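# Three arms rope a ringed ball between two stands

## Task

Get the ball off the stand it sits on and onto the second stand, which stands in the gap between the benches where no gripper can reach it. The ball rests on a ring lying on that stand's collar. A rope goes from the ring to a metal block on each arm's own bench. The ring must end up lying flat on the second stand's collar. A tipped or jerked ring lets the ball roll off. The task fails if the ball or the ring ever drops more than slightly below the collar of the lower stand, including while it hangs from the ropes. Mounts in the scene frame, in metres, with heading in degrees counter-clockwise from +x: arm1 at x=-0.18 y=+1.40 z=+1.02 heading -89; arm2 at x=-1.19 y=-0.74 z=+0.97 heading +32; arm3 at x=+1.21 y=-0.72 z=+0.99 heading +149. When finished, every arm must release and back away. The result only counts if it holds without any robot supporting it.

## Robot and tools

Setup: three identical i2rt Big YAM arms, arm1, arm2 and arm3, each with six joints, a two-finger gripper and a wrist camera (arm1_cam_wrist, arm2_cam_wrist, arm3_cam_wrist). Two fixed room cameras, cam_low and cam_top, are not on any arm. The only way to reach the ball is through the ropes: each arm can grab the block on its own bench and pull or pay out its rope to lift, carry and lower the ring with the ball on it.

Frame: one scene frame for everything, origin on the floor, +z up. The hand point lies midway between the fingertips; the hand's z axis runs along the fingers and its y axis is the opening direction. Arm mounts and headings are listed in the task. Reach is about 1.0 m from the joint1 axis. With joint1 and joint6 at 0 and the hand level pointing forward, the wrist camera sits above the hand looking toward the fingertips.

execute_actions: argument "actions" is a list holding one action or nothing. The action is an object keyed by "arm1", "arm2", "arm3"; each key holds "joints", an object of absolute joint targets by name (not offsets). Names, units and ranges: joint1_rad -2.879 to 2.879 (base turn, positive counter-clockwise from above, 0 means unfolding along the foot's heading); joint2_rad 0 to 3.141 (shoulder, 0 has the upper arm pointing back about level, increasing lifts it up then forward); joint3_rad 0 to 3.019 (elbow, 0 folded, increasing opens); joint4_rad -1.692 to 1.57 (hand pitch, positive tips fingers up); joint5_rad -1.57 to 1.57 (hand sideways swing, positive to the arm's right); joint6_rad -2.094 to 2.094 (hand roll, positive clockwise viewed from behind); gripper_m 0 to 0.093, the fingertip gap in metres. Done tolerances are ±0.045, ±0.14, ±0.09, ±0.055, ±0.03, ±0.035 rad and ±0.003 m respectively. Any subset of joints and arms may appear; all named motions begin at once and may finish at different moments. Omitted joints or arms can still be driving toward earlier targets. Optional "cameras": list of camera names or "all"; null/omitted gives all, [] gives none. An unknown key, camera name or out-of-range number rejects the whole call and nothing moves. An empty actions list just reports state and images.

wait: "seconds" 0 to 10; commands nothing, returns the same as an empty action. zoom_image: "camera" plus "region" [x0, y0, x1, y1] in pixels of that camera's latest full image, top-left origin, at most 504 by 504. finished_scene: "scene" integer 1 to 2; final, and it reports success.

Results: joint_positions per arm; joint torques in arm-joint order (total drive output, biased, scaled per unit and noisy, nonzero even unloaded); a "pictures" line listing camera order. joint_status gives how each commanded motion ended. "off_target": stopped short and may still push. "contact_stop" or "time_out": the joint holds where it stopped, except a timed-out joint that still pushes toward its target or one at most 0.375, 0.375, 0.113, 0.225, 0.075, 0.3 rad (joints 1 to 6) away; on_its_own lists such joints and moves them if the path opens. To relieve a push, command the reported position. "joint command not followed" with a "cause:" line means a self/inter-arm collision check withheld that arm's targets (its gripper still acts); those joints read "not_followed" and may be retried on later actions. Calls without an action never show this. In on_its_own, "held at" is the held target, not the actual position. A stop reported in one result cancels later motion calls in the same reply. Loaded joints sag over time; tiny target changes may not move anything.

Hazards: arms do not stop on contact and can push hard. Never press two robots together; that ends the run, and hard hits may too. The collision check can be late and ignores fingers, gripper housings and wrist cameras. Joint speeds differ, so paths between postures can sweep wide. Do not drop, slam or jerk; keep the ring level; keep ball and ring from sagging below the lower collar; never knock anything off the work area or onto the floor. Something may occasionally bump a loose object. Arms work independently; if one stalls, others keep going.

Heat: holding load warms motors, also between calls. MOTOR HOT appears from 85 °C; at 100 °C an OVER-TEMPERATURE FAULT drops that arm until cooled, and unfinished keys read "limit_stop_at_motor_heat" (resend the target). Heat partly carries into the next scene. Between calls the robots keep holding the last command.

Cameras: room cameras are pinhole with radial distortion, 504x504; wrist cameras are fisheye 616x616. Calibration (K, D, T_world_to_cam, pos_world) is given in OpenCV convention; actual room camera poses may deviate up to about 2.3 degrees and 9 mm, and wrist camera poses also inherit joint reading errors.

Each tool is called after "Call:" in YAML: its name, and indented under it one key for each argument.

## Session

Call:
execute_actions:
  actions: []

Scene clock: 0.00 s.
Joint torques (N m, as the arm reports them, + toward a larger angle): no reading
arm1.joint_positions: joint1_rad=-0.722 joint2_rad=+0.506 joint3_rad=+1.407 joint4_rad=-1.246 joint5_rad=-0.269 joint6_rad=-0.636 gripper_m=+0.094
arm1.joint_status: not commanded
arm1.hand: x=-0.2583 y=+1.2262 z=+1.6146 quat_wxyz=(-0.170, -0.537, -0.613, +0.554) (m; scene frame)
arm2.joint_positions: joint1_rad=-0.904 joint2_rad=+0.288 joint3_rad=+1.476 joint4_rad=-1.240 joint5_rad=-0.113 joint6_rad=-0.390 gripper_m=+0.094
arm2.joint_status: not commanded
arm2.hand: x=-1.1227 y=-0.7598 z=+1.6117 quat_wxyz=(-0.657, +0.048, -0.724, +0.204) (m; scene frame)
arm3.joint_positions: joint1_rad=-0.244 joint2_rad=+0.591 joint3_rad=+1.444 joint4_rad=-1.167 joint5_rad=-0.162 joint6_rad=-0.299 gripper_m=+0.095
arm3.joint_status: not commanded
arm3.hand: x=+1.0218 y=-0.5738 z=+1.5952 quat_wxyz=(-0.244, +0.796, -0.146, -0.535) (m; scene frame)
pictures: arm1_cam_wrist, arm2_cam_wrist, arm3_cam_wrist, cam_low, cam_top
camera_calibration (this result's frames):
arm1_cam_wrist: T_world_to_cam=[[-0.849208, 0.186048, 0.494198, -1.2441], [-0.0751366, 0.883783, -0.461824, -0.348221], [-0.522686, -0.429317, -0.736537, 1.70447], [0, 0, 0, 1]] pos_world=[-0.191763, 1.27097, 1.70942]
arm2_cam_wrist: T_world_to_cam=[[-0.196634, -0.912375, 0.359037, -1.49463], [-0.673197, -0.140598, -0.725974, 0.311621], [0.71284, -0.384453, -0.586562, 1.57918], [0, 0, 0, 1]] pos_world=[-1.20981, -0.712735, 1.68914]
arm3_cam_wrist: T_world_to_cam=[[0.485912, 0.841344, 0.236704, -0.392053], [0.770233, -0.284217, -0.57093, -0.0349363], [-0.413074, 0.459739, -0.786136, 2.06346], [0, 0, 0, 1]] pos_world=[1.06977, -0.628731, 1.69501]
Images, in order (width x height): arm1_cam_wrist 616x616, arm2_cam_wrist 616x616, arm3_cam_wrist 616x616, cam_low 504x504, cam_top 504x504.

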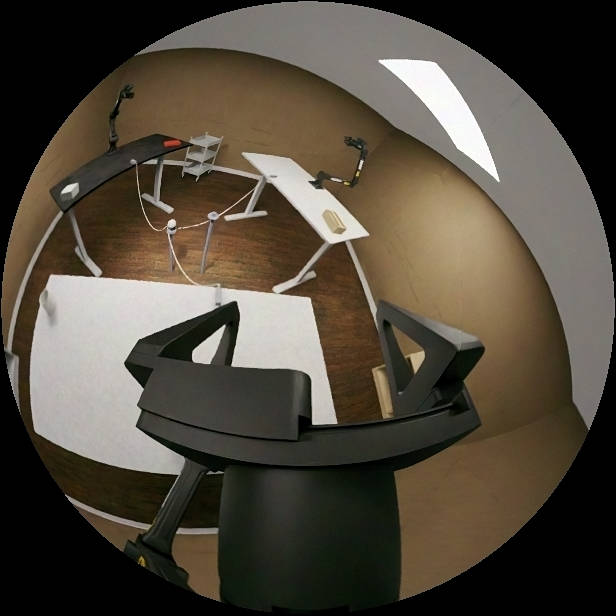

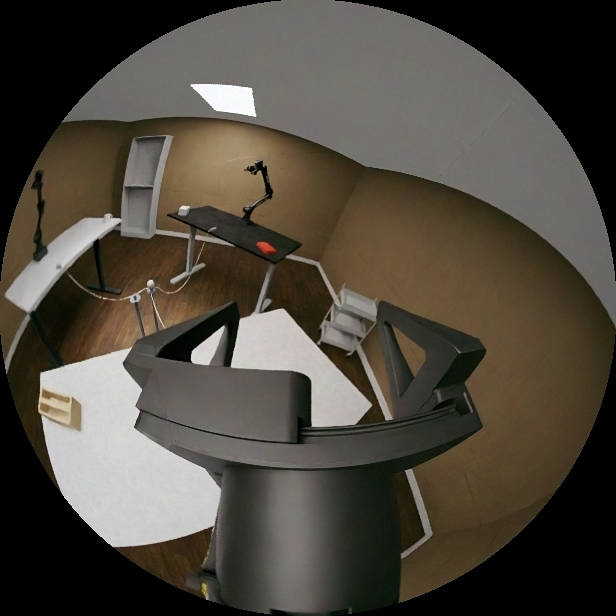

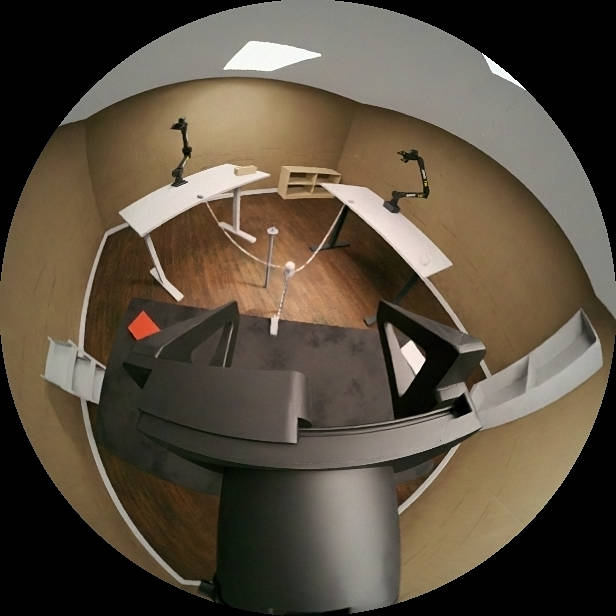

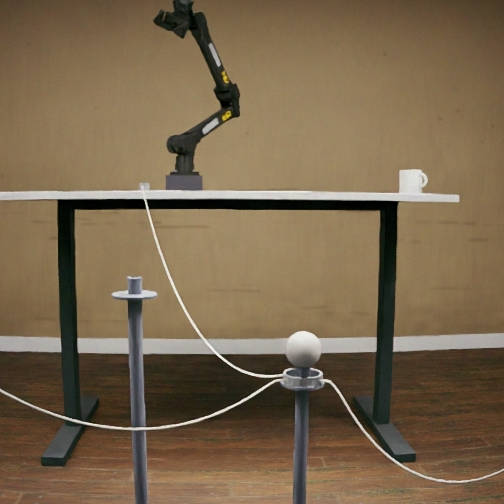

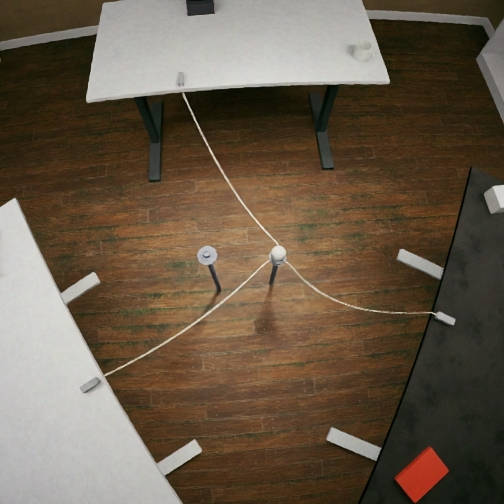

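Call:
execute_actions:
  actions:
    - {"arm1":{"joints":{"joint1_rad":-0.19,"joint2_rad":1.9,"joint3_rad":1.4,"joint4_rad":-0.8,"joint5_rad":0,"joint6_rad":0}},"arm2":{"joints":{"joint1_rad":-0.2,"joint2_rad":1.88,"joint3_rad":1.42,"joint4_rad":-0.95,"joint5_rad":0,"joint6_rad":0}},"arm3":{"joints":{"joint1_rad":-0.035,"joint2_rad":1.88,"joint3_rad":1.41,"joint4_rad":-0.88,"joint5_rad":0,"joint6_rad":0}}}
  cameras: ["arm1_cam_wrist","arm2_cam_wrist","arm3_cam_wrist"]

Scene clock: 10.63 s.
Joint torques (N m, as the arm reports them, + toward a larger angle): arm1=[ -2.26 -20.12   8.93   1.9    0.04   0.04] | arm2=[  1.11 -15.9    8.17   1.83  -0.07   0.17] | arm3=[ -0.43 -16.97   9.13   1.16   0.16  -0.01]
arm1.joint_positions: joint1_rad=-0.186 joint2_rad=+1.898 joint3_rad=+1.393 joint4_rad=-0.817 joint5_rad=-0.003 joint6_rad=-0.010 gripper_m=+0.094
arm1.joint_status: all done
arm1.hand: x=-0.2773 y=+0.8076 z=+1.0634 quat_wxyz=(-0.075, -0.754, -0.646, +0.095) (m; scene frame)
arm2.joint_positions: joint1_rad=-0.195 joint2_rad=+1.874 joint3_rad=+1.415 joint4_rad=-0.960 joint5_rad=+0.001 joint6_rad=-0.012 gripper_m=+0.094
arm2.joint_status: all done
arm2.hand: x=-0.6468 y=-0.5416 z=+1.0313 quat_wxyz=(-0.078, +0.185, -0.980, -0.020) (m; scene frame)
arm3.joint_positions: joint1_rad=-0.039 joint2_rad=+1.887 joint3_rad=+1.397 joint4_rad=-0.888 joint5_rad=-0.005 joint6_rad=-0.008 gripper_m=+0.095
arm3.joint_status: all done
arm3.hand: x=+0.7109 y=-0.3971 z=+1.0322 quat_wxyz=(-0.024, +0.956, -0.278, -0.091) (m; scene frame)
pictures: arm1_cam_wrist, arm2_cam_wrist, arm3_cam_wrist
camera_calibration (this result's frames):
arm1_cam_wrist: T_world_to_cam=[[-0.988075, 0.153875, 0.00542979, -0.402735], [0.144988, 0.917979, 0.369179, -1.08453], [0.051823, 0.365564, -0.929342, 0.831287], [0, 0, 0, 1]] pos_world=[-0.283769, 0.753656, 1.17512]
arm2_cam_wrist: T_world_to_cam=[[0.365091, -0.930878, -0.0132168, -0.256399], [-0.831433, -0.332409, 0.445223, -1.17275], [-0.418841, -0.151558, -0.895322, 0.695961], [0, 0, 0, 1]] pos_world=[-0.589961, -0.523032, 1.14186]
arm3_cam_wrist: T_world_to_cam=[[0.528954, 0.848616, -0.00768627, -0.0318438], [0.773654, -0.478467, 0.415366, -1.16432], [0.348809, -0.225656, -0.909622, 0.724808], [0, 0, 0, 1]] pos_world=[0.664806, -0.366509, 1.14268]
Images, in order (width x height): arm1_cam_wrist 616x616, arm2_cam_wrist 616x616, arm3_cam_wrist 616x616.

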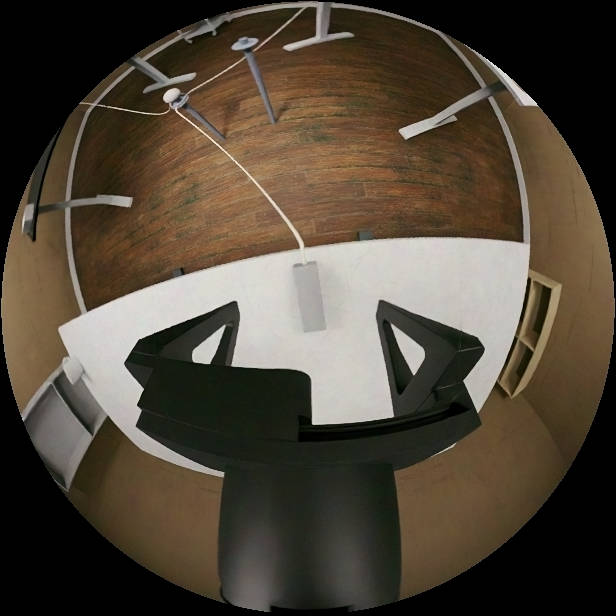

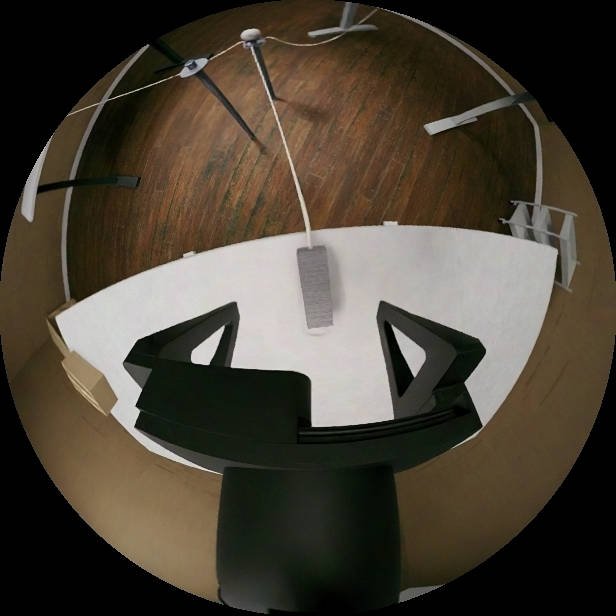

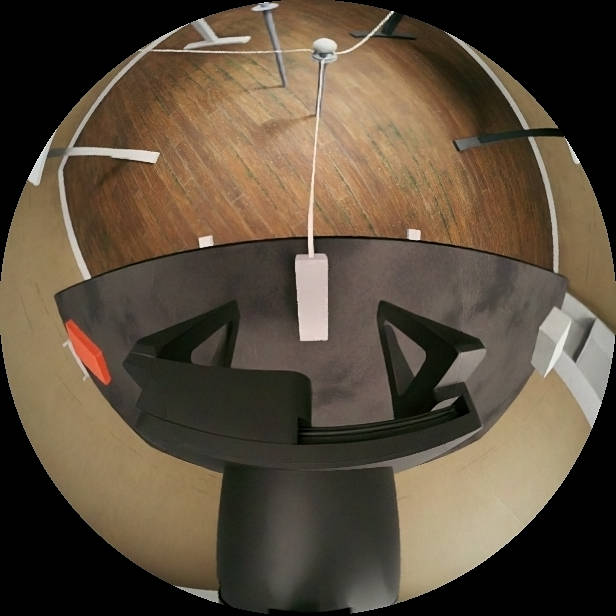

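Call:
execute_actions:
  actions:
    - {"arm1":{"joints":{"joint2_rad":2.055,"joint6_rad":-0.16,"joint4_rad":-0.77}},"arm2":{"joints":{"joint2_rad":2.0,"joint4_rad":-0.9,"joint6_rad":-0.13}},"arm3":{"joints":{"joint2_rad":1.995,"joint4_rad":-0.85}}}
  cameras: ["arm1_cam_wrist","arm2_cam_wrist"]

Call:
execute_actions:
  actions:
    - {"arm1":{"joints":{"gripper_m":0}},"arm2":{"joints":{"gripper_m":0}},"arm3":{"joints":{"gripper_m":0}}}
  cameras: []

Call:
execute_actions:
  actions:
    - {"arm1":{"joints":{"joint1_rad":0,"joint2_rad":1.8,"joint3_rad":1.5,"joint4_rad":-1.1}},"arm2":{"joints":{"joint2_rad":1.8,"joint3_rad":1.5,"joint4_rad":-1.0}},"arm3":{"joints":{"joint2_rad":1.6,"joint3_rad":1.35,"joint4_rad":-1.15}}}
  cameras: ["cam_low","cam_top"]

Scene clock: 24.43 s.
Joint torques (N m, as the arm reports them, + toward a larger angle): arm1=[ -2.27 -23.17   7.88   1.56   0.03  -0.15] | arm2=[  1.26 -17.93   7.36   1.87  -0.07  -0.08] | arm3=[ -0.58 -17.47   8.47   1.1    0.07  -0.03]
arm1.joint_positions: joint1_rad=-0.186 joint2_rad=+2.070 joint3_rad=+1.393 joint4_rad=-0.785 joint5_rad=-0.003 joint6_rad=-0.150 gripper_m=+0.094
arm1.joint_status: all done
arm1.hand: x=-0.2756 y=+0.8235 z=+0.9664 quat_wxyz=(-0.027, -0.712, -0.700, +0.044) (m; scene frame)
arm2.joint_positions: joint1_rad=-0.195 joint2_rad=+2.002 joint3_rad=+1.415 joint4_rad=-0.916 joint5_rad=+0.001 joint6_rad=-0.118 gripper_m=+0.094
arm2.joint_status: all done
arm2.hand: x=-0.6493 y=-0.5415 z=+0.9609 quat_wxyz=(-0.037, +0.237, -0.971, -0.011) (m; scene frame)
arm3.joint_positions: joint1_rad=-0.037 joint2_rad=+1.997 joint3_rad=+1.397 joint4_rad=-0.859 joint5_rad=-0.003 joint6_rad=-0.008 gripper_m=+0.095
arm3.joint_status: all done
arm3.hand: x=+0.7149 y=-0.4012 z=+0.9711 quat_wxyz=(-0.014, +0.959, -0.277, -0.052) (m; scene frame)
pictures: arm1_cam_wrist, arm2_cam_wrist
camera_calibration (this result's frames):
arm1_cam_wrist: T_world_to_cam=[[-0.999699, 0.0167254, 0.0179677, -0.305377], [0.0234399, 0.867798, 0.496364, -1.17865], [-0.00729051, 0.496635, -0.867929, 0.551593], [0, 0, 0, 1]] pos_world=[-0.273636, 0.754002, 1.06927]
arm2_cam_wrist: T_world_to_cam=[[0.461017, -0.88737, -0.00616188, -0.177251], [-0.757393, -0.397089, 0.518339, -1.20061], [-0.462405, -0.234296, -0.855153, 0.520229], [0, 0, 0, 1]] pos_world=[-0.587059, -0.512147, 1.0661]
Images, in order (width x height): arm1_cam_wrist 616x616, arm2_cam_wrist 616x616.

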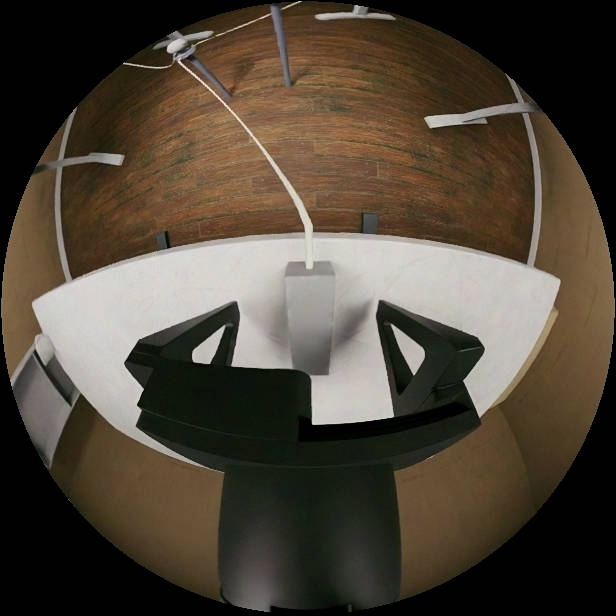

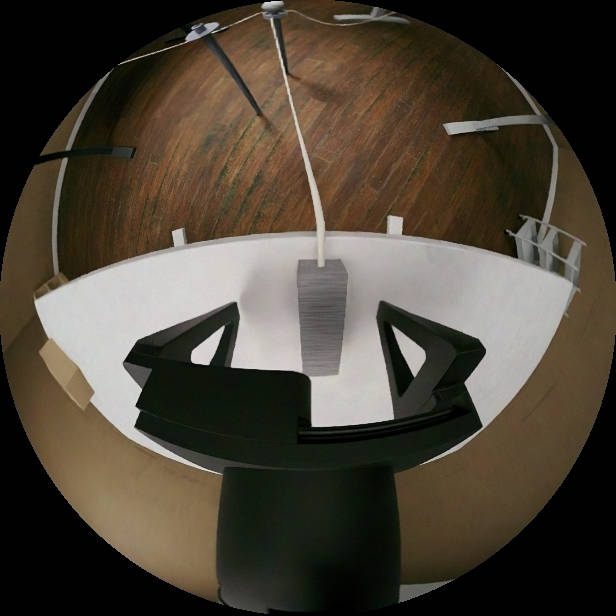

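Scene clock: 25.17 s.
Joint torques (N m, as the arm reports them, + toward a larger angle): arm1=[ -2.25 -23.01   7.89   1.59  -0.03  -0.14] | arm2=[  1.28 -17.72   7.57   1.91  -0.09  -0.06] | arm3=[ -0.46 -17.2    8.48   1.08   0.01  -0.05]
arm1.joint_positions: joint1_rad=-0.186 joint2_rad=+2.070 joint3_rad=+1.393 joint4_rad=-0.785 joint5_rad=-0.001 joint6_rad=-0.151 gripper_m=+0.024
arm1.joint_status: gripper_m off_target (ended at +0.024, target +0.000)
arm1.hand: x=-0.2759 y=+0.8236 z=+0.9664 quat_wxyz=(-0.027, -0.711, -0.701, +0.044) (m; scene frame)
arm2.joint_positions: joint1_rad=-0.195 joint2_rad=+2.002 joint3_rad=+1.415 joint4_rad=-0.916 joint5_rad=+0.001 joint6_rad=-0.119 gripper_m=+0.025
arm2.joint_status: gripper_m off_target (ended at +0.025, target +0.000)
arm2.hand: x=-0.6491 y=-0.5416 z=+0.9609 quat_wxyz=(-0.037, +0.237, -0.971, -0.011) (m; scene frame)
arm3.joint_positions: joint1_rad=-0.037 joint2_rad=+1.997 joint3_rad=+1.397 joint4_rad=-0.859 joint5_rad=-0.002 joint6_rad=-0.007 gripper_m=+0.025
arm3.joint_status: gripper_m off_target (ended at +0.025, target +0.000)
arm3.hand: x=+0.7150 y=-0.4010 z=+0.9711 quat_wxyz=(-0.014, +0.959, -0.278, -0.052) (m; scene frame)
pictures: none
No camera images: the call's "cameras" was empty. Leave "cameras" out to get every camera's image.

Scene clock: 26.57 s.
Joint torques (N m, as the arm reports them, + toward a larger angle): arm1=[ -1.63 -18.44  11.89   0.37  -0.01  -0.13] | arm2=[  1.19 -15.34  11.04   1.08  -0.09  -0.06] | arm3=[ -0.53 -13.38  10.37   0.47   0.03  -0.03]
arm1.joint_positions: joint1_rad=-0.003 joint2_rad=+1.792 joint3_rad=+1.461 joint4_rad=-1.085 joint5_rad=-0.002 joint6_rad=-0.151 gripper_m=+0.024
arm1.joint_status: all done
arm1.hand: x=-0.1675 y=+0.8309 z=+1.1368 quat_wxyz=(-0.046, -0.643, -0.762, +0.057) (m; scene frame)
arm2.joint_positions: joint1_rad=-0.195 joint2_rad=+1.788 joint3_rad=+1.468 joint4_rad=-0.987 joint5_rad=+0.001 joint6_rad=-0.119 gripper_m=+0.025
arm2.joint_status: all done
arm2.hand: x=-0.6311 y=-0.5369 z=+1.1002 quat_wxyz=(-0.134, +0.235, -0.963, -0.023) (m; scene frame)
arm3.joint_positions: joint1_rad=-0.037 joint2_rad=+1.601 joint3_rad=+1.331 joint4_rad=-1.140 joint5_rad=-0.002 joint6_rad=-0.007 gripper_m=+0.025
arm3.joint_status: all done
arm3.hand: x=+0.7770 y=-0.4407 z=+1.1467 quat_wxyz=(-0.021, +0.957, -0.278, -0.076) (m; scene frame)
pictures: cam_low, cam_top
Images, in order (width x height): cam_low 504x504, cam_top 504x504.

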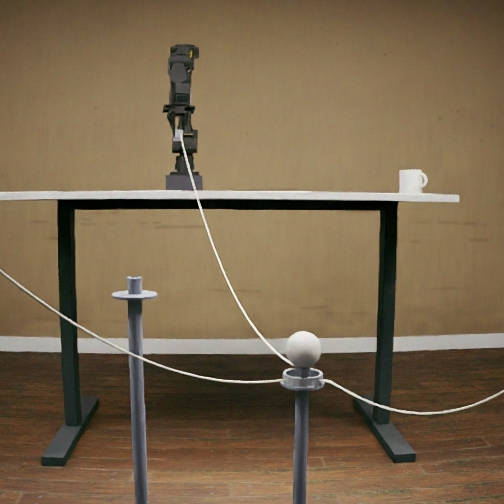

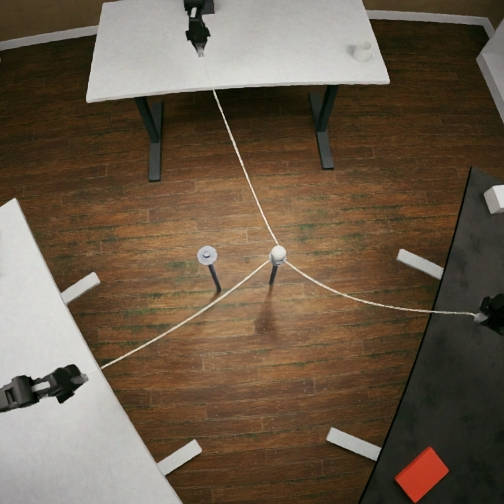

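Call:
execute_actions:
  actions:
    - {"arm1":{"joints":{"joint1_rad":0.2,"joint2_rad":1.71,"joint3_rad":1.39,"joint6_rad":0}},"arm2":{"joints":{"joint2_rad":1.73,"joint3_rad":1.41,"joint6_rad":-0.25}},"arm3":{"joints":{"joint2_rad":1.3,"joint3_rad":1.05,"joint4_rad":-1.25}}}
  cameras: ["cam_low","cam_top"]

Scene clock: 41.30 s.
Joint torques (N m, as the arm reports them, + toward a larger angle): arm1=[ -1.85 -22.92   8.63   0.39   0.01   0.02] | arm2=[  0.97 -18.06   8.17   1.08  -0.07  -0.02] | arm3=[-0.56 -8.3   8.73  0.49  0.02 -0.04]
arm1.joint_positions: joint1_rad=+0.199 joint2_rad=+1.756 joint3_rad=+1.391 joint4_rad=-1.087 joint5_rad=-0.002 joint6_rad=-0.011 gripper_m=+0.024
arm1.joint_status: all done
arm1.hand: x=-0.0589 y=+0.8701 z=+1.1280 quat_wxyz=(-0.041, -0.620, -0.782, +0.036) (m; scene frame)
arm2.joint_positions: joint1_rad=-0.195 joint2_rad=+1.763 joint3_rad=+1.410 joint4_rad=-0.990 joint5_rad=+0.001 joint6_rad=-0.238 gripper_m=+0.025
arm2.joint_status: all done
arm2.hand: x=-0.6511 y=-0.5443 z=+1.0892 quat_wxyz=(-0.117, +0.292, -0.949, -0.014) (m; scene frame)
arm3.joint_positions: joint1_rad=-0.037 joint2_rad=+1.297 joint3_rad=+1.050 joint4_rad=-1.245 joint5_rad=-0.002 joint6_rad=-0.007 gripper_m=+0.025
arm3.joint_status: all done
arm3.hand: x=+0.8897 y=-0.5132 z=+1.1595 quat_wxyz=(-0.010, +0.960, -0.278, -0.036) (m; scene frame)
pictures: cam_low, cam_top
Images, in order (width x height): cam_low 504x504, cam_top 504x504.

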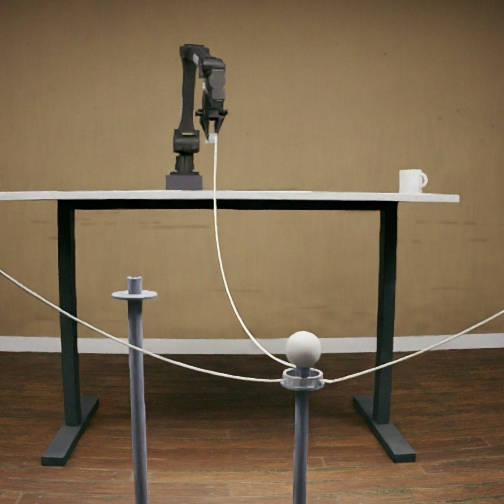

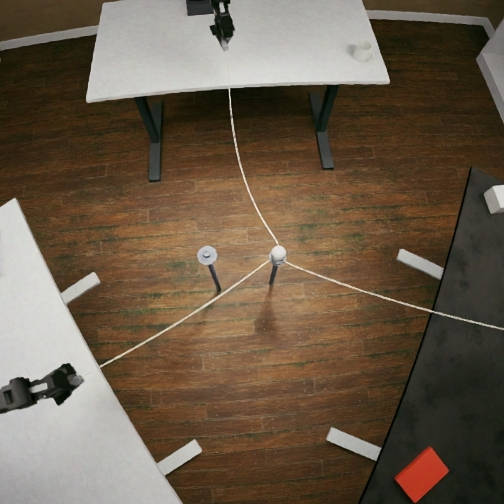

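Call:
execute_actions:
  actions:
    - {"arm1":{"joints":{"joint2_rad":1.64,"joint4_rad":-1.25}},"arm2":{"joints":{"joint2_rad":1.66,"joint4_rad":-1.08}},"arm3":{"joints":{"joint2_rad":1.26,"joint4_rad":-1.35}}}
  cameras: ["cam_low"]

Scene clock: 45.97 s.
Joint torques (N m, as the arm reports them, + toward a larger angle): arm1=[ -1.76 -19.13   8.91   0.14   0.01   0.04] | arm2=[  1.04 -15.78   8.84   0.7   -0.1   -0.08] | arm3=[ -0.69 -10.3    8.55   0.02   0.02  -0.03]
arm1.joint_positions: joint1_rad=+0.199 joint2_rad=+1.661 joint3_rad=+1.390 joint4_rad=-1.234 joint5_rad=-0.002 joint6_rad=-0.010 gripper_m=+0.024
arm1.joint_status: all done
arm1.hand: x=-0.0664 y=+0.9052 z=+1.1726 quat_wxyz=(-0.021, -0.621, -0.783, +0.020) (m; scene frame)
arm2.joint_positions: joint1_rad=-0.195 joint2_rad=+1.676 joint3_rad=+1.408 joint4_rad=-1.063 joint5_rad=+0.001 joint6_rad=-0.239 gripper_m=+0.025
arm2.joint_status: all done
arm2.hand: x=-0.6690 y=-0.5517 z=+1.1316 quat_wxyz=(-0.123, +0.292, -0.948, -0.014) (m; scene frame)
arm3.joint_positions: joint1_rad=-0.037 joint2_rad=+1.286 joint3_rad=+1.050 joint4_rad=-1.336 joint5_rad=-0.002 joint6_rad=-0.007 gripper_m=+0.025
arm3.joint_status: all done
arm3.hand: x=+0.9090 y=-0.5256 z=+1.1625 quat_wxyz=(+0.002, +0.960, -0.279, +0.002) (m; scene frame)
pictures: cam_low
Images, in order (width x height): cam_low 504x504.

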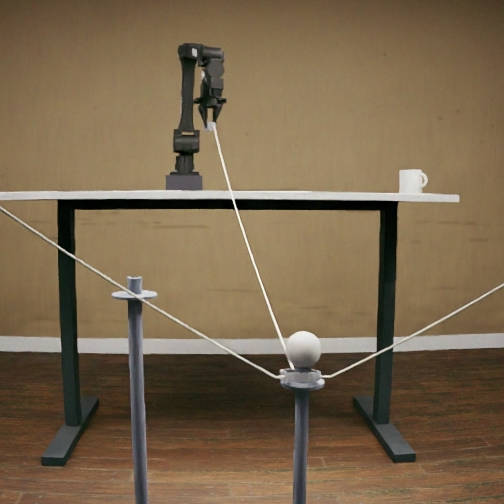

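Call:
execute_actions:
  actions:
    - {"arm2":{"joints":{"joint2_rad":1.62}},"arm3":{"joints":{"joint2_rad":1.19}}}
  cameras: ["cam_low","cam_top"]

Call:
zoom_image:
  camera: "cam_low"
  region: [230,300,380,420]

Call:
zoom_image:
  camera: "cam_top"
  region: [190,220,310,300]

Scene clock: 54.83 s.
Joint torques (N m, as the arm reports them, + toward a larger angle): arm1=[ -1.77 -19.19   8.88   0.13   0.01   0.04] | arm2=[  1.22 -17.16   8.64   0.76  -0.1   -0.06] | arm3=[-0.77 -8.41  8.96  0.18  0.02 -0.03]
arm1.joint_positions: joint1_rad=+0.199 joint2_rad=+1.661 joint3_rad=+1.390 joint4_rad=-1.234 joint5_rad=-0.002 joint6_rad=-0.010 gripper_m=+0.024
arm1.joint_status: not commanded
arm1.hand: x=-0.0664 y=+0.9052 z=+1.1726 quat_wxyz=(-0.021, -0.621, -0.783, +0.020) (m; scene frame)
arm2.joint_positions: joint1_rad=-0.195 joint2_rad=+1.656 joint3_rad=+1.408 joint4_rad=-1.063 joint5_rad=+0.001 joint6_rad=-0.239 gripper_m=+0.025
arm2.joint_status: all done
arm2.hand: x=-0.6697 y=-0.5521 z=+1.1424 quat_wxyz=(-0.133, +0.292, -0.947, -0.015) (m; scene frame)
arm3.joint_positions: joint1_rad=-0.037 joint2_rad=+1.204 joint3_rad=+1.050 joint4_rad=-1.336 joint5_rad=-0.002 joint6_rad=-0.007 gripper_m=+0.025
arm3.joint_status: all done
arm3.hand: x=+0.9132 y=-0.5283 z=+1.1892 quat_wxyz=(-0.010, +0.960, -0.278, -0.037) (m; scene frame)
pictures: cam_low, cam_top
Images, in order (width x height): cam_low 504x504, cam_top 504x504.

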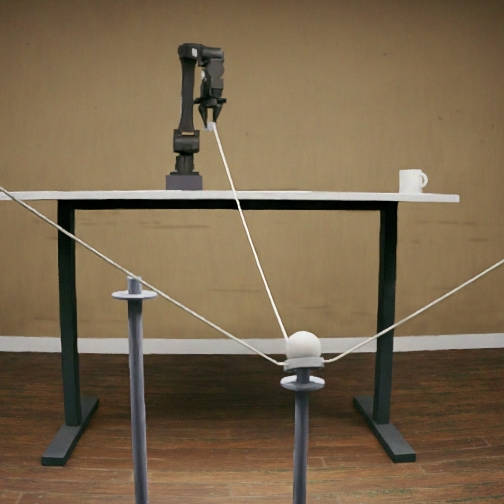

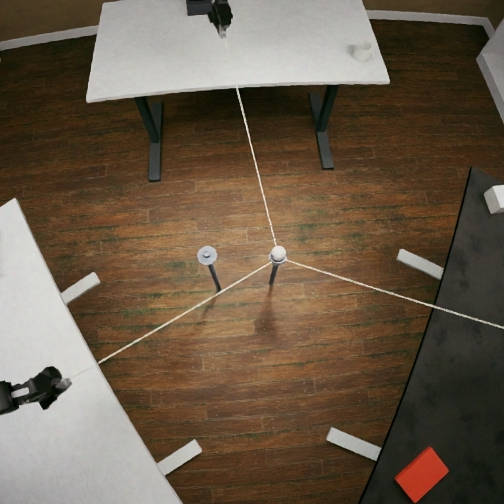

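Region (230, 300, 380, 420) of cam_low's 504x504 image, scaled by 3.360, with more detail than that image has; it fills the top 403 rows of this view, and the rest is white.

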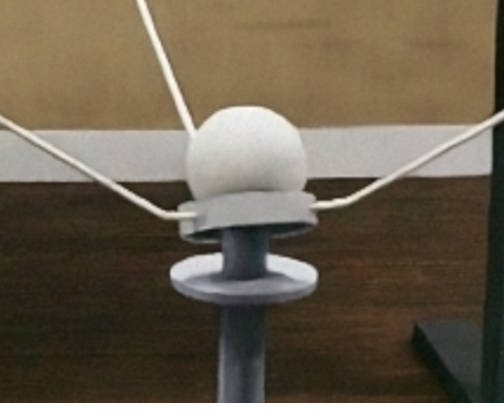

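Region (190, 220, 310, 300) of cam_top's 504x504 image, scaled by 4.200, with more detail than that image has.

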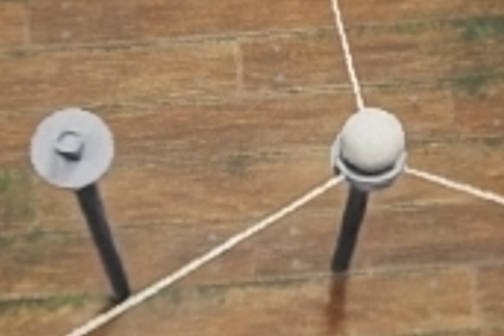

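Call:
execute_actions:
  actions:
    - {"arm1":{"joints":{"joint2_rad":1.56}},"arm2":{"joints":{"joint2_rad":1.58}},"arm3":{"joints":{"joint2_rad":1.13}}}
  cameras: ["cam_low"]

Call:
execute_actions:
  actions:
    - {"arm1":{"joints":{"joint2_rad":1.46}},"arm2":{"joints":{"joint2_rad":1.48}},"arm3":{"joints":{"joint2_rad":1.03}}}
  cameras: ["cam_low"]

Call:
execute_actions:
  actions:
    - {"arm1":{"joints":{"joint2_rad":1.36}},"arm2":{"joints":{"joint2_rad":1.38}},"arm3":{"joints":{"joint2_rad":0.93}}}
  cameras: ["cam_low","cam_top"]

Scene clock: 66.17 s.
Joint torques (N m, as the arm reports them, + toward a larger angle): arm1=[ -1.69 -19.09   9.11   0.28   0.     0.04] | arm2=[  0.68 -16.93   8.59   0.93  -0.08  -0.05] | arm3=[-0.65 -8.18  9.05  0.15  0.03 -0.03]
arm1.joint_positions: joint1_rad=+0.199 joint2_rad=+1.591 joint3_rad=+1.390 joint4_rad=-1.234 joint5_rad=-0.002 joint6_rad=-0.010 gripper_m=+0.024
arm1.joint_status: all done
arm1.hand: x=-0.0667 y=+0.9077 z=+1.2063 quat_wxyz=(-0.047, -0.620, -0.782, +0.042) (m; scene frame)
arm2.joint_positions: joint1_rad=-0.195 joint2_rad=+1.615 joint3_rad=+1.408 joint4_rad=-1.063 joint5_rad=+0.001 joint6_rad=-0.239 gripper_m=+0.025
arm2.joint_status: all done
arm2.hand: x=-0.6717 y=-0.5532 z=+1.1643 quat_wxyz=(-0.153, +0.291, -0.944, -0.016) (m; scene frame)
arm3.joint_positions: joint1_rad=-0.037 joint2_rad=+1.153 joint3_rad=+1.050 joint4_rad=-1.336 joint5_rad=-0.002 joint6_rad=-0.007 gripper_m=+0.025
arm3.joint_status: all done
arm3.hand: x=+0.9167 y=-0.5305 z=+1.2056 quat_wxyz=(-0.017, +0.959, -0.278, -0.061) (m; scene frame)
pictures: cam_low
Images, in order (width x height): cam_low 504x504.

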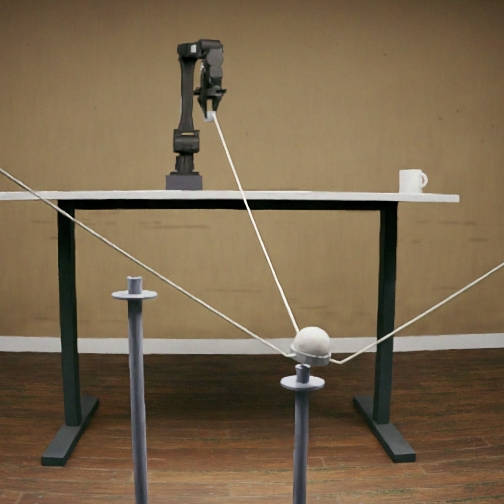

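Scene clock: 67.30 s.
Joint torques (N m, as the arm reports them, + toward a larger angle): arm1=[ -1.74 -17.22   9.79   0.47   0.01   0.04] | arm2=[  1.02 -12.47   9.65   1.25  -0.1   -0.08] | arm3=[-0.71 -6.02  9.76  0.46  0.02 -0.05]
arm1.joint_positions: joint1_rad=+0.199 joint2_rad=+1.484 joint3_rad=+1.385 joint4_rad=-1.234 joint5_rad=-0.002 joint6_rad=-0.010 gripper_m=+0.024
arm1.joint_status: all done
arm1.hand: x=-0.0685 y=+0.9173 z=+1.2556 quat_wxyz=(-0.087, -0.617, -0.778, +0.074) (m; scene frame)
arm2.joint_positions: joint1_rad=-0.195 joint2_rad=+1.487 joint3_rad=+1.404 joint4_rad=-1.064 joint5_rad=+0.001 joint6_rad=-0.239 gripper_m=+0.025
arm2.joint_status: all done
arm2.hand: x=-0.6847 y=-0.5590 z=+1.2288 quat_wxyz=(-0.213, +0.287, -0.934, -0.020) (m; scene frame)
arm3.joint_positions: joint1_rad=-0.037 joint2_rad=+1.039 joint3_rad=+1.045 joint4_rad=-1.336 joint5_rad=-0.002 joint6_rad=-0.007 gripper_m=+0.025
arm3.joint_status: all done
arm3.hand: x=+0.9280 y=-0.5378 z=+1.2398 quat_wxyz=(-0.033, +0.954, -0.276, -0.114) (m; scene frame)
pictures: cam_low
Images, in order (width x height): cam_low 504x504.

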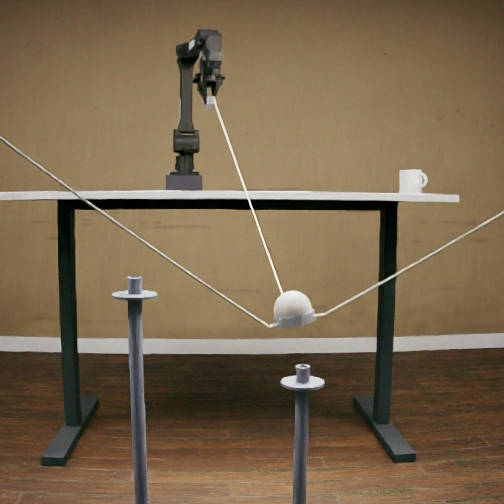

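Scene clock: 68.50 s.
Joint torques (N m, as the arm reports them, + toward a larger angle): arm1=[ -1.71 -15.44  10.05   0.64   0.01   0.04] | arm2=[  0.98 -12.14   9.46   1.37  -0.08  -0.04] | arm3=[-0.85 -4.87 10.    0.63  0.01 -0.04]
arm1.joint_positions: joint1_rad=+0.199 joint2_rad=+1.384 joint3_rad=+1.385 joint4_rad=-1.234 joint5_rad=-0.002 joint6_rad=-0.010 gripper_m=+0.024
arm1.joint_status: all done
arm1.hand: x=-0.0709 y=+0.9298 z=+1.3023 quat_wxyz=(-0.125, -0.613, -0.773, +0.105) (m; scene frame)
arm2.joint_positions: joint1_rad=-0.195 joint2_rad=+1.395 joint3_rad=+1.404 joint4_rad=-1.065 joint5_rad=+0.001 joint6_rad=-0.239 gripper_m=+0.025
arm2.joint_status: all done
arm2.hand: x=-0.6979 y=-0.5647 z=+1.2756 quat_wxyz=(-0.257, +0.284, -0.923, -0.022) (m; scene frame)
arm3.joint_positions: joint1_rad=-0.037 joint2_rad=+0.939 joint3_rad=+1.044 joint4_rad=-1.336 joint5_rad=-0.002 joint6_rad=-0.007 gripper_m=+0.025
arm3.joint_status: all done
arm3.hand: x=+0.9398 y=-0.5454 z=+1.2690 quat_wxyz=(-0.046, +0.947, -0.275, -0.160) (m; scene frame)
pictures: cam_low, cam_top
Images, in order (width x height): cam_low 504x504, cam_top 504x504.

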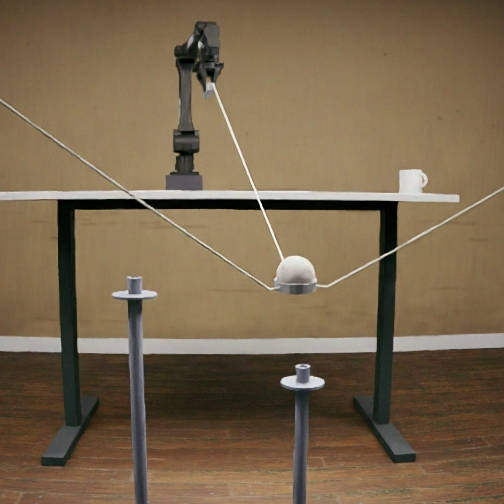

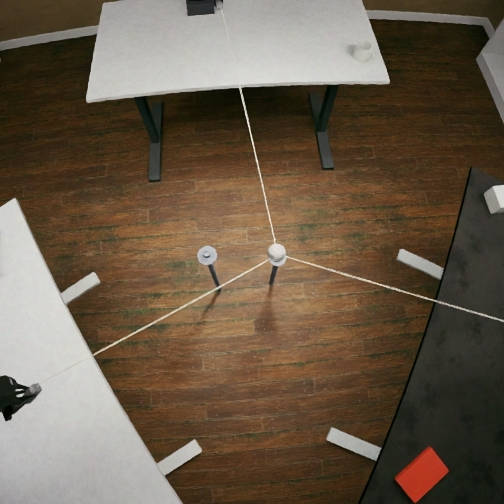

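Call:
execute_actions:
  actions:
    - {"arm1":{"joints":{"joint1_rad":0.09,"joint2_rad":1.32,"joint4_rad":-1.28,"joint6_rad":-0.09}},"arm2":{"joints":{"joint1_rad":-0.145,"joint2_rad":1.26,"joint3_rad":1.33,"joint4_rad":-1.14,"joint6_rad":-0.19}},"arm3":{"joints":{"joint1_rad":0.02,"joint2_rad":1.03,"joint3_rad":1.21,"joint4_rad":-1.29,"joint6_rad":0.04}}}
  cameras: ["cam_low"]

Call:
execute_actions:
  actions:
    - {"arm1":{"joints":{"joint1_rad":-0.015,"joint2_rad":1.28,"joint4_rad":-1.31,"joint6_rad":-0.17}},"arm2":{"joints":{"joint1_rad":-0.09,"joint2_rad":1.14,"joint3_rad":1.265,"joint4_rad":-1.22,"joint6_rad":-0.13}},"arm3":{"joints":{"joint1_rad":0.065,"joint2_rad":1.14,"joint3_rad":1.31,"joint4_rad":-1.25,"joint6_rad":0.08}}}
  cameras: ["cam_low"]

Call:
execute_actions:
  actions:
    - {"arm1":{"joints":{"joint1_rad":-0.125,"joint2_rad":1.26,"joint4_rad":-1.33,"joint6_rad":-0.26}},"arm2":{"joints":{"joint1_rad":-0.02,"joint2_rad":1.02,"joint3_rad":1.2,"joint4_rad":-1.29,"joint6_rad":-0.07}},"arm3":{"joints":{"joint1_rad":0.105,"joint2_rad":1.255,"joint3_rad":1.41,"joint4_rad":-1.21,"joint6_rad":0.12}}}
  cameras: ["cam_low","cam_top"]

Scene clock: 96.60 s.
Joint torques (N m, as the arm reports them, + toward a larger angle): arm1=[ -1.36 -17.48  10.01   0.51  -0.07  -0.15] | arm2=[  1.   -10.56  10.08   1.48  -0.07   0.14] | arm3=[-0.34 -7.5  15.28  1.24  0.02 -0.03]
arm1.joint_positions: joint1_rad=+0.084 joint2_rad=+1.366 joint3_rad=+1.385 joint4_rad=-1.262 joint5_rad=+0.000 joint6_rad=-0.079 gripper_m=+0.024
arm1.joint_status: all done
arm1.hand: x=-0.1265 y=+0.9300 z=+1.3086 quat_wxyz=(-0.111, -0.631, -0.760, +0.114) (m; scene frame)
arm2.joint_positions: joint1_rad=-0.141 joint2_rad=+1.277 joint3_rad=+1.320 joint4_rad=-1.128 joint5_rad=+0.001 joint6_rad=-0.203 gripper_m=+0.025
arm2.joint_status: all done
arm2.hand: x=-0.7560 y=-0.5594 z=+1.2825 quat_wxyz=(-0.243, +0.293, -0.924, -0.032) (m; scene frame)
arm3.joint_positions: joint1_rad=+0.016 joint2_rad=+1.055 joint3_rad=+1.135 joint4_rad=-1.294 joint5_rad=-0.002 joint6_rad=+0.032 gripper_m=+0.025
arm3.joint_status: all done
arm3.hand: x=+0.8912 y=-0.5367 z=+1.2782 quat_wxyz=(-0.041, +0.947, -0.268, -0.171) (m; scene frame)
pictures: cam_low
Images, in order (width x height): cam_low 504x504.

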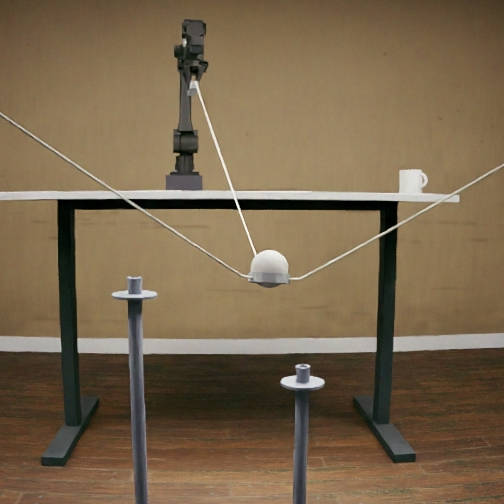

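Scene clock: 97.67 s.
Joint torques (N m, as the arm reports them, + toward a larger angle): arm1=[ -1.38 -15.48  10.05   0.61  -0.05  -0.13] | arm2=[ 1.2  -8.53  9.45  1.41 -0.07  0.16] | arm3=[-0.31 -8.53 14.9   1.38  0.02 -0.03]
arm1.joint_positions: joint1_rad=-0.020 joint2_rad=+1.316 joint3_rad=+1.385 joint4_rad=-1.292 joint5_rad=-0.001 joint6_rad=-0.160 gripper_m=+0.024
arm1.joint_status: all done
arm1.hand: x=-0.1753 y=+0.9429 z=+1.3289 quat_wxyz=(-0.107, -0.638, -0.751, +0.131) (m; scene frame)
arm2.joint_positions: joint1_rad=-0.088 joint2_rad=+1.153 joint3_rad=+1.255 joint4_rad=-1.206 joint5_rad=+0.001 joint6_rad=-0.143 gripper_m=+0.025
arm2.joint_status: all done
arm2.hand: x=-0.8137 y=-0.5609 z=+1.2943 quat_wxyz=(-0.232, +0.290, -0.927, -0.044) (m; scene frame)
arm3.joint_positions: joint1_rad=+0.060 joint2_rad=+1.156 joint3_rad=+1.242 joint4_rad=-1.255 joint5_rad=-0.002 joint6_rad=+0.072 gripper_m=+0.025
arm3.joint_status: all done
arm3.hand: x=+0.8413 y=-0.5289 z=+1.2951 quat_wxyz=(-0.038, +0.944, -0.265, -0.194) (m; scene frame)
pictures: cam_low
Images, in order (width x height): cam_low 504x504.

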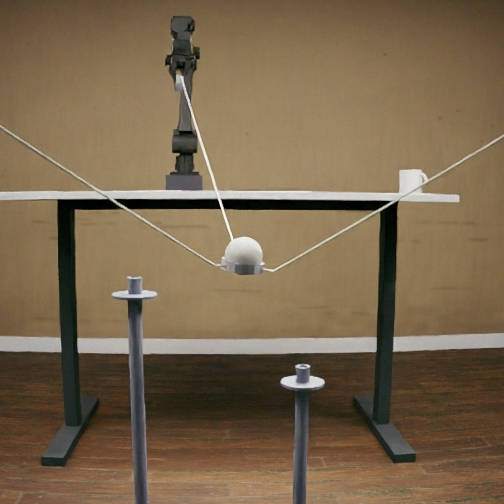

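Scene clock: 98.73 s.
Joint torques (N m, as the arm reports them, + toward a larger angle): arm1=[ -1.51 -16.17  10.04   0.53  -0.02  -0.13] | arm2=[ 1.18 -6.86  9.7   1.28 -0.05  0.19] | arm3=[ -0.34 -10.72  15.07   1.42   0.02  -0.04]
arm1.joint_positions: joint1_rad=-0.129 joint2_rad=+1.305 joint3_rad=+1.385 joint4_rad=-1.311 joint5_rad=-0.002 joint6_rad=-0.250 gripper_m=+0.024
arm1.joint_status: all done
arm1.hand: x=-0.2244 y=+0.9519 z=+1.3323 quat_wxyz=(-0.091, -0.646, -0.745, +0.138) (m; scene frame)
arm2.joint_positions: joint1_rad=-0.018 joint2_rad=+1.032 joint3_rad=+1.190 joint4_rad=-1.275 joint5_rad=+0.001 joint6_rad=-0.082 gripper_m=+0.025
arm2.joint_status: all done
arm2.hand: x=-0.8711 y=-0.5605 z=+1.3004 quat_wxyz=(-0.223, +0.296, -0.927, -0.058) (m; scene frame)
arm3.joint_positions: joint1_rad=+0.100 joint2_rad=+1.275 joint3_rad=+1.339 joint4_rad=-1.216 joint5_rad=-0.002 joint6_rad=+0.112 gripper_m=+0.025
arm3.joint_status: all done
arm3.hand: x=+0.7895 y=-0.5227 z=+1.2965 quat_wxyz=(-0.032, +0.942, -0.264, -0.203) (m; scene frame)
pictures: cam_low, cam_top
Images, in order (width x height): cam_low 504x504, cam_top 504x504.

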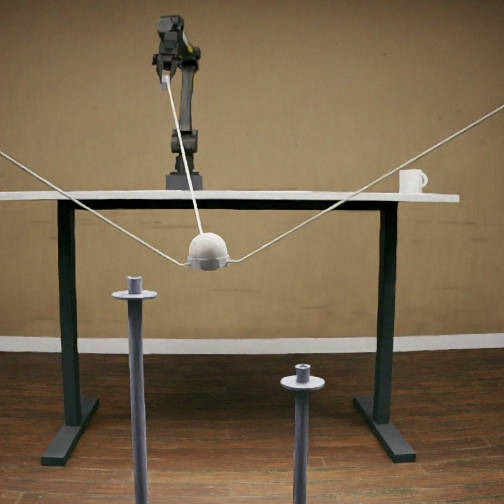

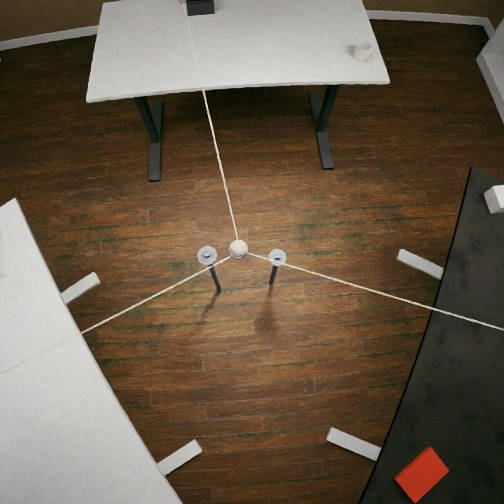

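Call:
execute_actions:
  actions:
    - {"arm1":{"joints":{"joint1_rad":-0.23,"joint2_rad":1.24,"joint4_rad":-1.26,"joint6_rad":-0.35}},"arm2":{"joints":{"joint1_rad":0.065,"joint2_rad":0.9,"joint3_rad":1.16,"joint4_rad":-1.36,"joint6_rad":0.01}},"arm3":{"joints":{"joint1_rad":0.14,"joint2_rad":1.35,"joint3_rad":1.52,"joint4_rad":-1.19,"joint6_rad":0.15}}}
  cameras: ["cam_low"]

Call:
execute_actions:
  actions:
    - {"arm1":{"joints":{"joint1_rad":-0.33,"joint4_rad":-1.22,"joint6_rad":-0.44}},"arm2":{"joints":{"joint1_rad":0.16,"joint2_rad":0.79,"joint3_rad":1.125,"joint4_rad":-1.42,"joint6_rad":0.1}},"arm3":{"joints":{"joint1_rad":0.175,"joint2_rad":1.46,"joint3_rad":1.62,"joint4_rad":-1.17,"joint6_rad":0.18}}}
  cameras: ["cam_low","cam_top"]

Scene clock: 115.33 s.
Joint torques (N m, as the arm reports them, + toward a larger angle): arm1=[ -1.6  -15.66  10.07   2.24   0.    -0.11] | arm2=[ 1.02 -4.94  9.68  1.18 -0.05  0.15] | arm3=[ -0.32 -11.67  15.49   1.6    0.04  -0.05]
arm1.joint_positions: joint1_rad=-0.233 joint2_rad=+1.283 joint3_rad=+1.385 joint4_rad=-1.279 joint5_rad=-0.002 joint6_rad=-0.341 gripper_m=+0.024
arm1.joint_status: all done
arm1.hand: x=-0.2708 y=+0.9560 z=+1.3451 quat_wxyz=(-0.090, -0.647, -0.738, +0.170) (m; scene frame)
arm2.joint_positions: joint1_rad=+0.066 joint2_rad=+0.905 joint3_rad=+1.150 joint4_rad=-1.345 joint5_rad=+0.001 joint6_rad=-0.002 gripper_m=+0.025
arm2.joint_status: all done
arm2.hand: x=-0.9267 y=-0.5625 z=+1.3142 quat_wxyz=(-0.226, +0.297, -0.925, -0.078) (m; scene frame)
arm3.joint_positions: joint1_rad=+0.134 joint2_rad=+1.366 joint3_rad=+1.444 joint4_rad=-1.198 joint5_rad=-0.002 joint6_rad=+0.142 gripper_m=+0.025
arm3.joint_status: all done
arm3.hand: x=+0.7445 y=-0.5207 z=+1.3078 quat_wxyz=(-0.027, +0.939, -0.261, -0.220) (m; scene frame)
pictures: cam_low
Images, in order (width x height): cam_low 504x504.

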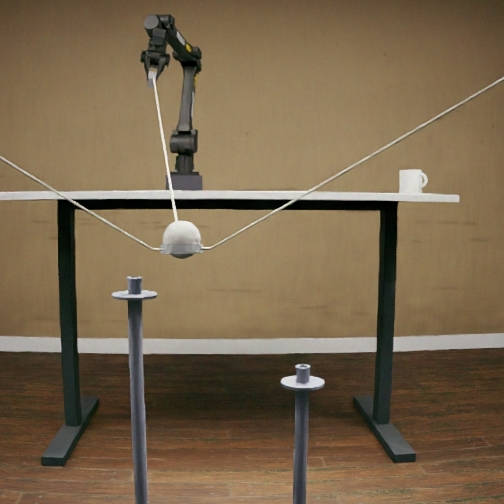

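Scene clock: 116.30 s.
Joint torques (N m, as the arm reports them, + toward a larger angle): arm1=[ -1.88 -15.64  10.14   2.3    0.    -0.11] | arm2=[ 1.46 -3.26  9.15  1.34 -0.06  0.14] | arm3=[ -0.55 -13.97  15.22   1.59   0.05  -0.05]
arm1.joint_positions: joint1_rad=-0.331 joint2_rad=+1.283 joint3_rad=+1.385 joint4_rad=-1.240 joint5_rad=-0.003 joint6_rad=-0.431 gripper_m=+0.024
arm1.joint_status: all done
arm1.hand: x=-0.3167 y=+0.9591 z=+1.3494 quat_wxyz=(-0.082, -0.647, -0.732, +0.196) (m; scene frame)
arm2.joint_positions: joint1_rad=+0.159 joint2_rad=+0.798 joint3_rad=+1.116 joint4_rad=-1.405 joint5_rad=+0.001 joint6_rad=+0.088 gripper_m=+0.025
arm2.joint_status: all done
arm2.hand: x=-0.9756 y=-0.5653 z=+1.3213 quat_wxyz=(-0.225, +0.297, -0.923, -0.100) (m; scene frame)
arm3.joint_positions: joint1_rad=+0.169 joint2_rad=+1.482 joint3_rad=+1.549 joint4_rad=-1.178 joint5_rad=-0.002 joint6_rad=+0.173 gripper_m=+0.025
arm3.joint_status: all done
arm3.hand: x=+0.6944 y=-0.5201 z=+1.3028 quat_wxyz=(-0.020, +0.939, -0.259, -0.225) (m; scene frame)
pictures: cam_low, cam_top
Images, in order (width x height): cam_low 504x504, cam_top 504x504.

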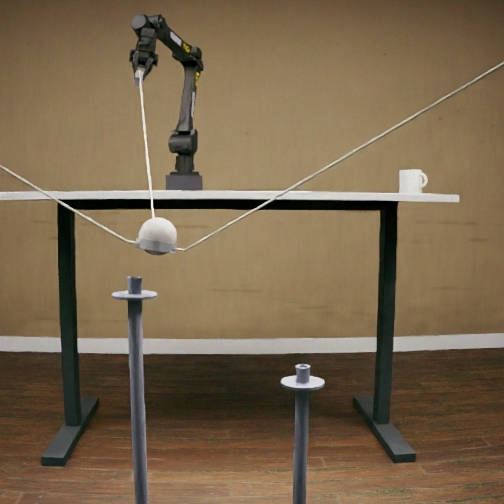

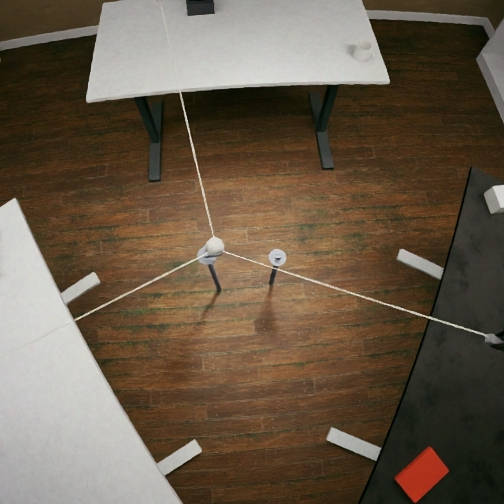

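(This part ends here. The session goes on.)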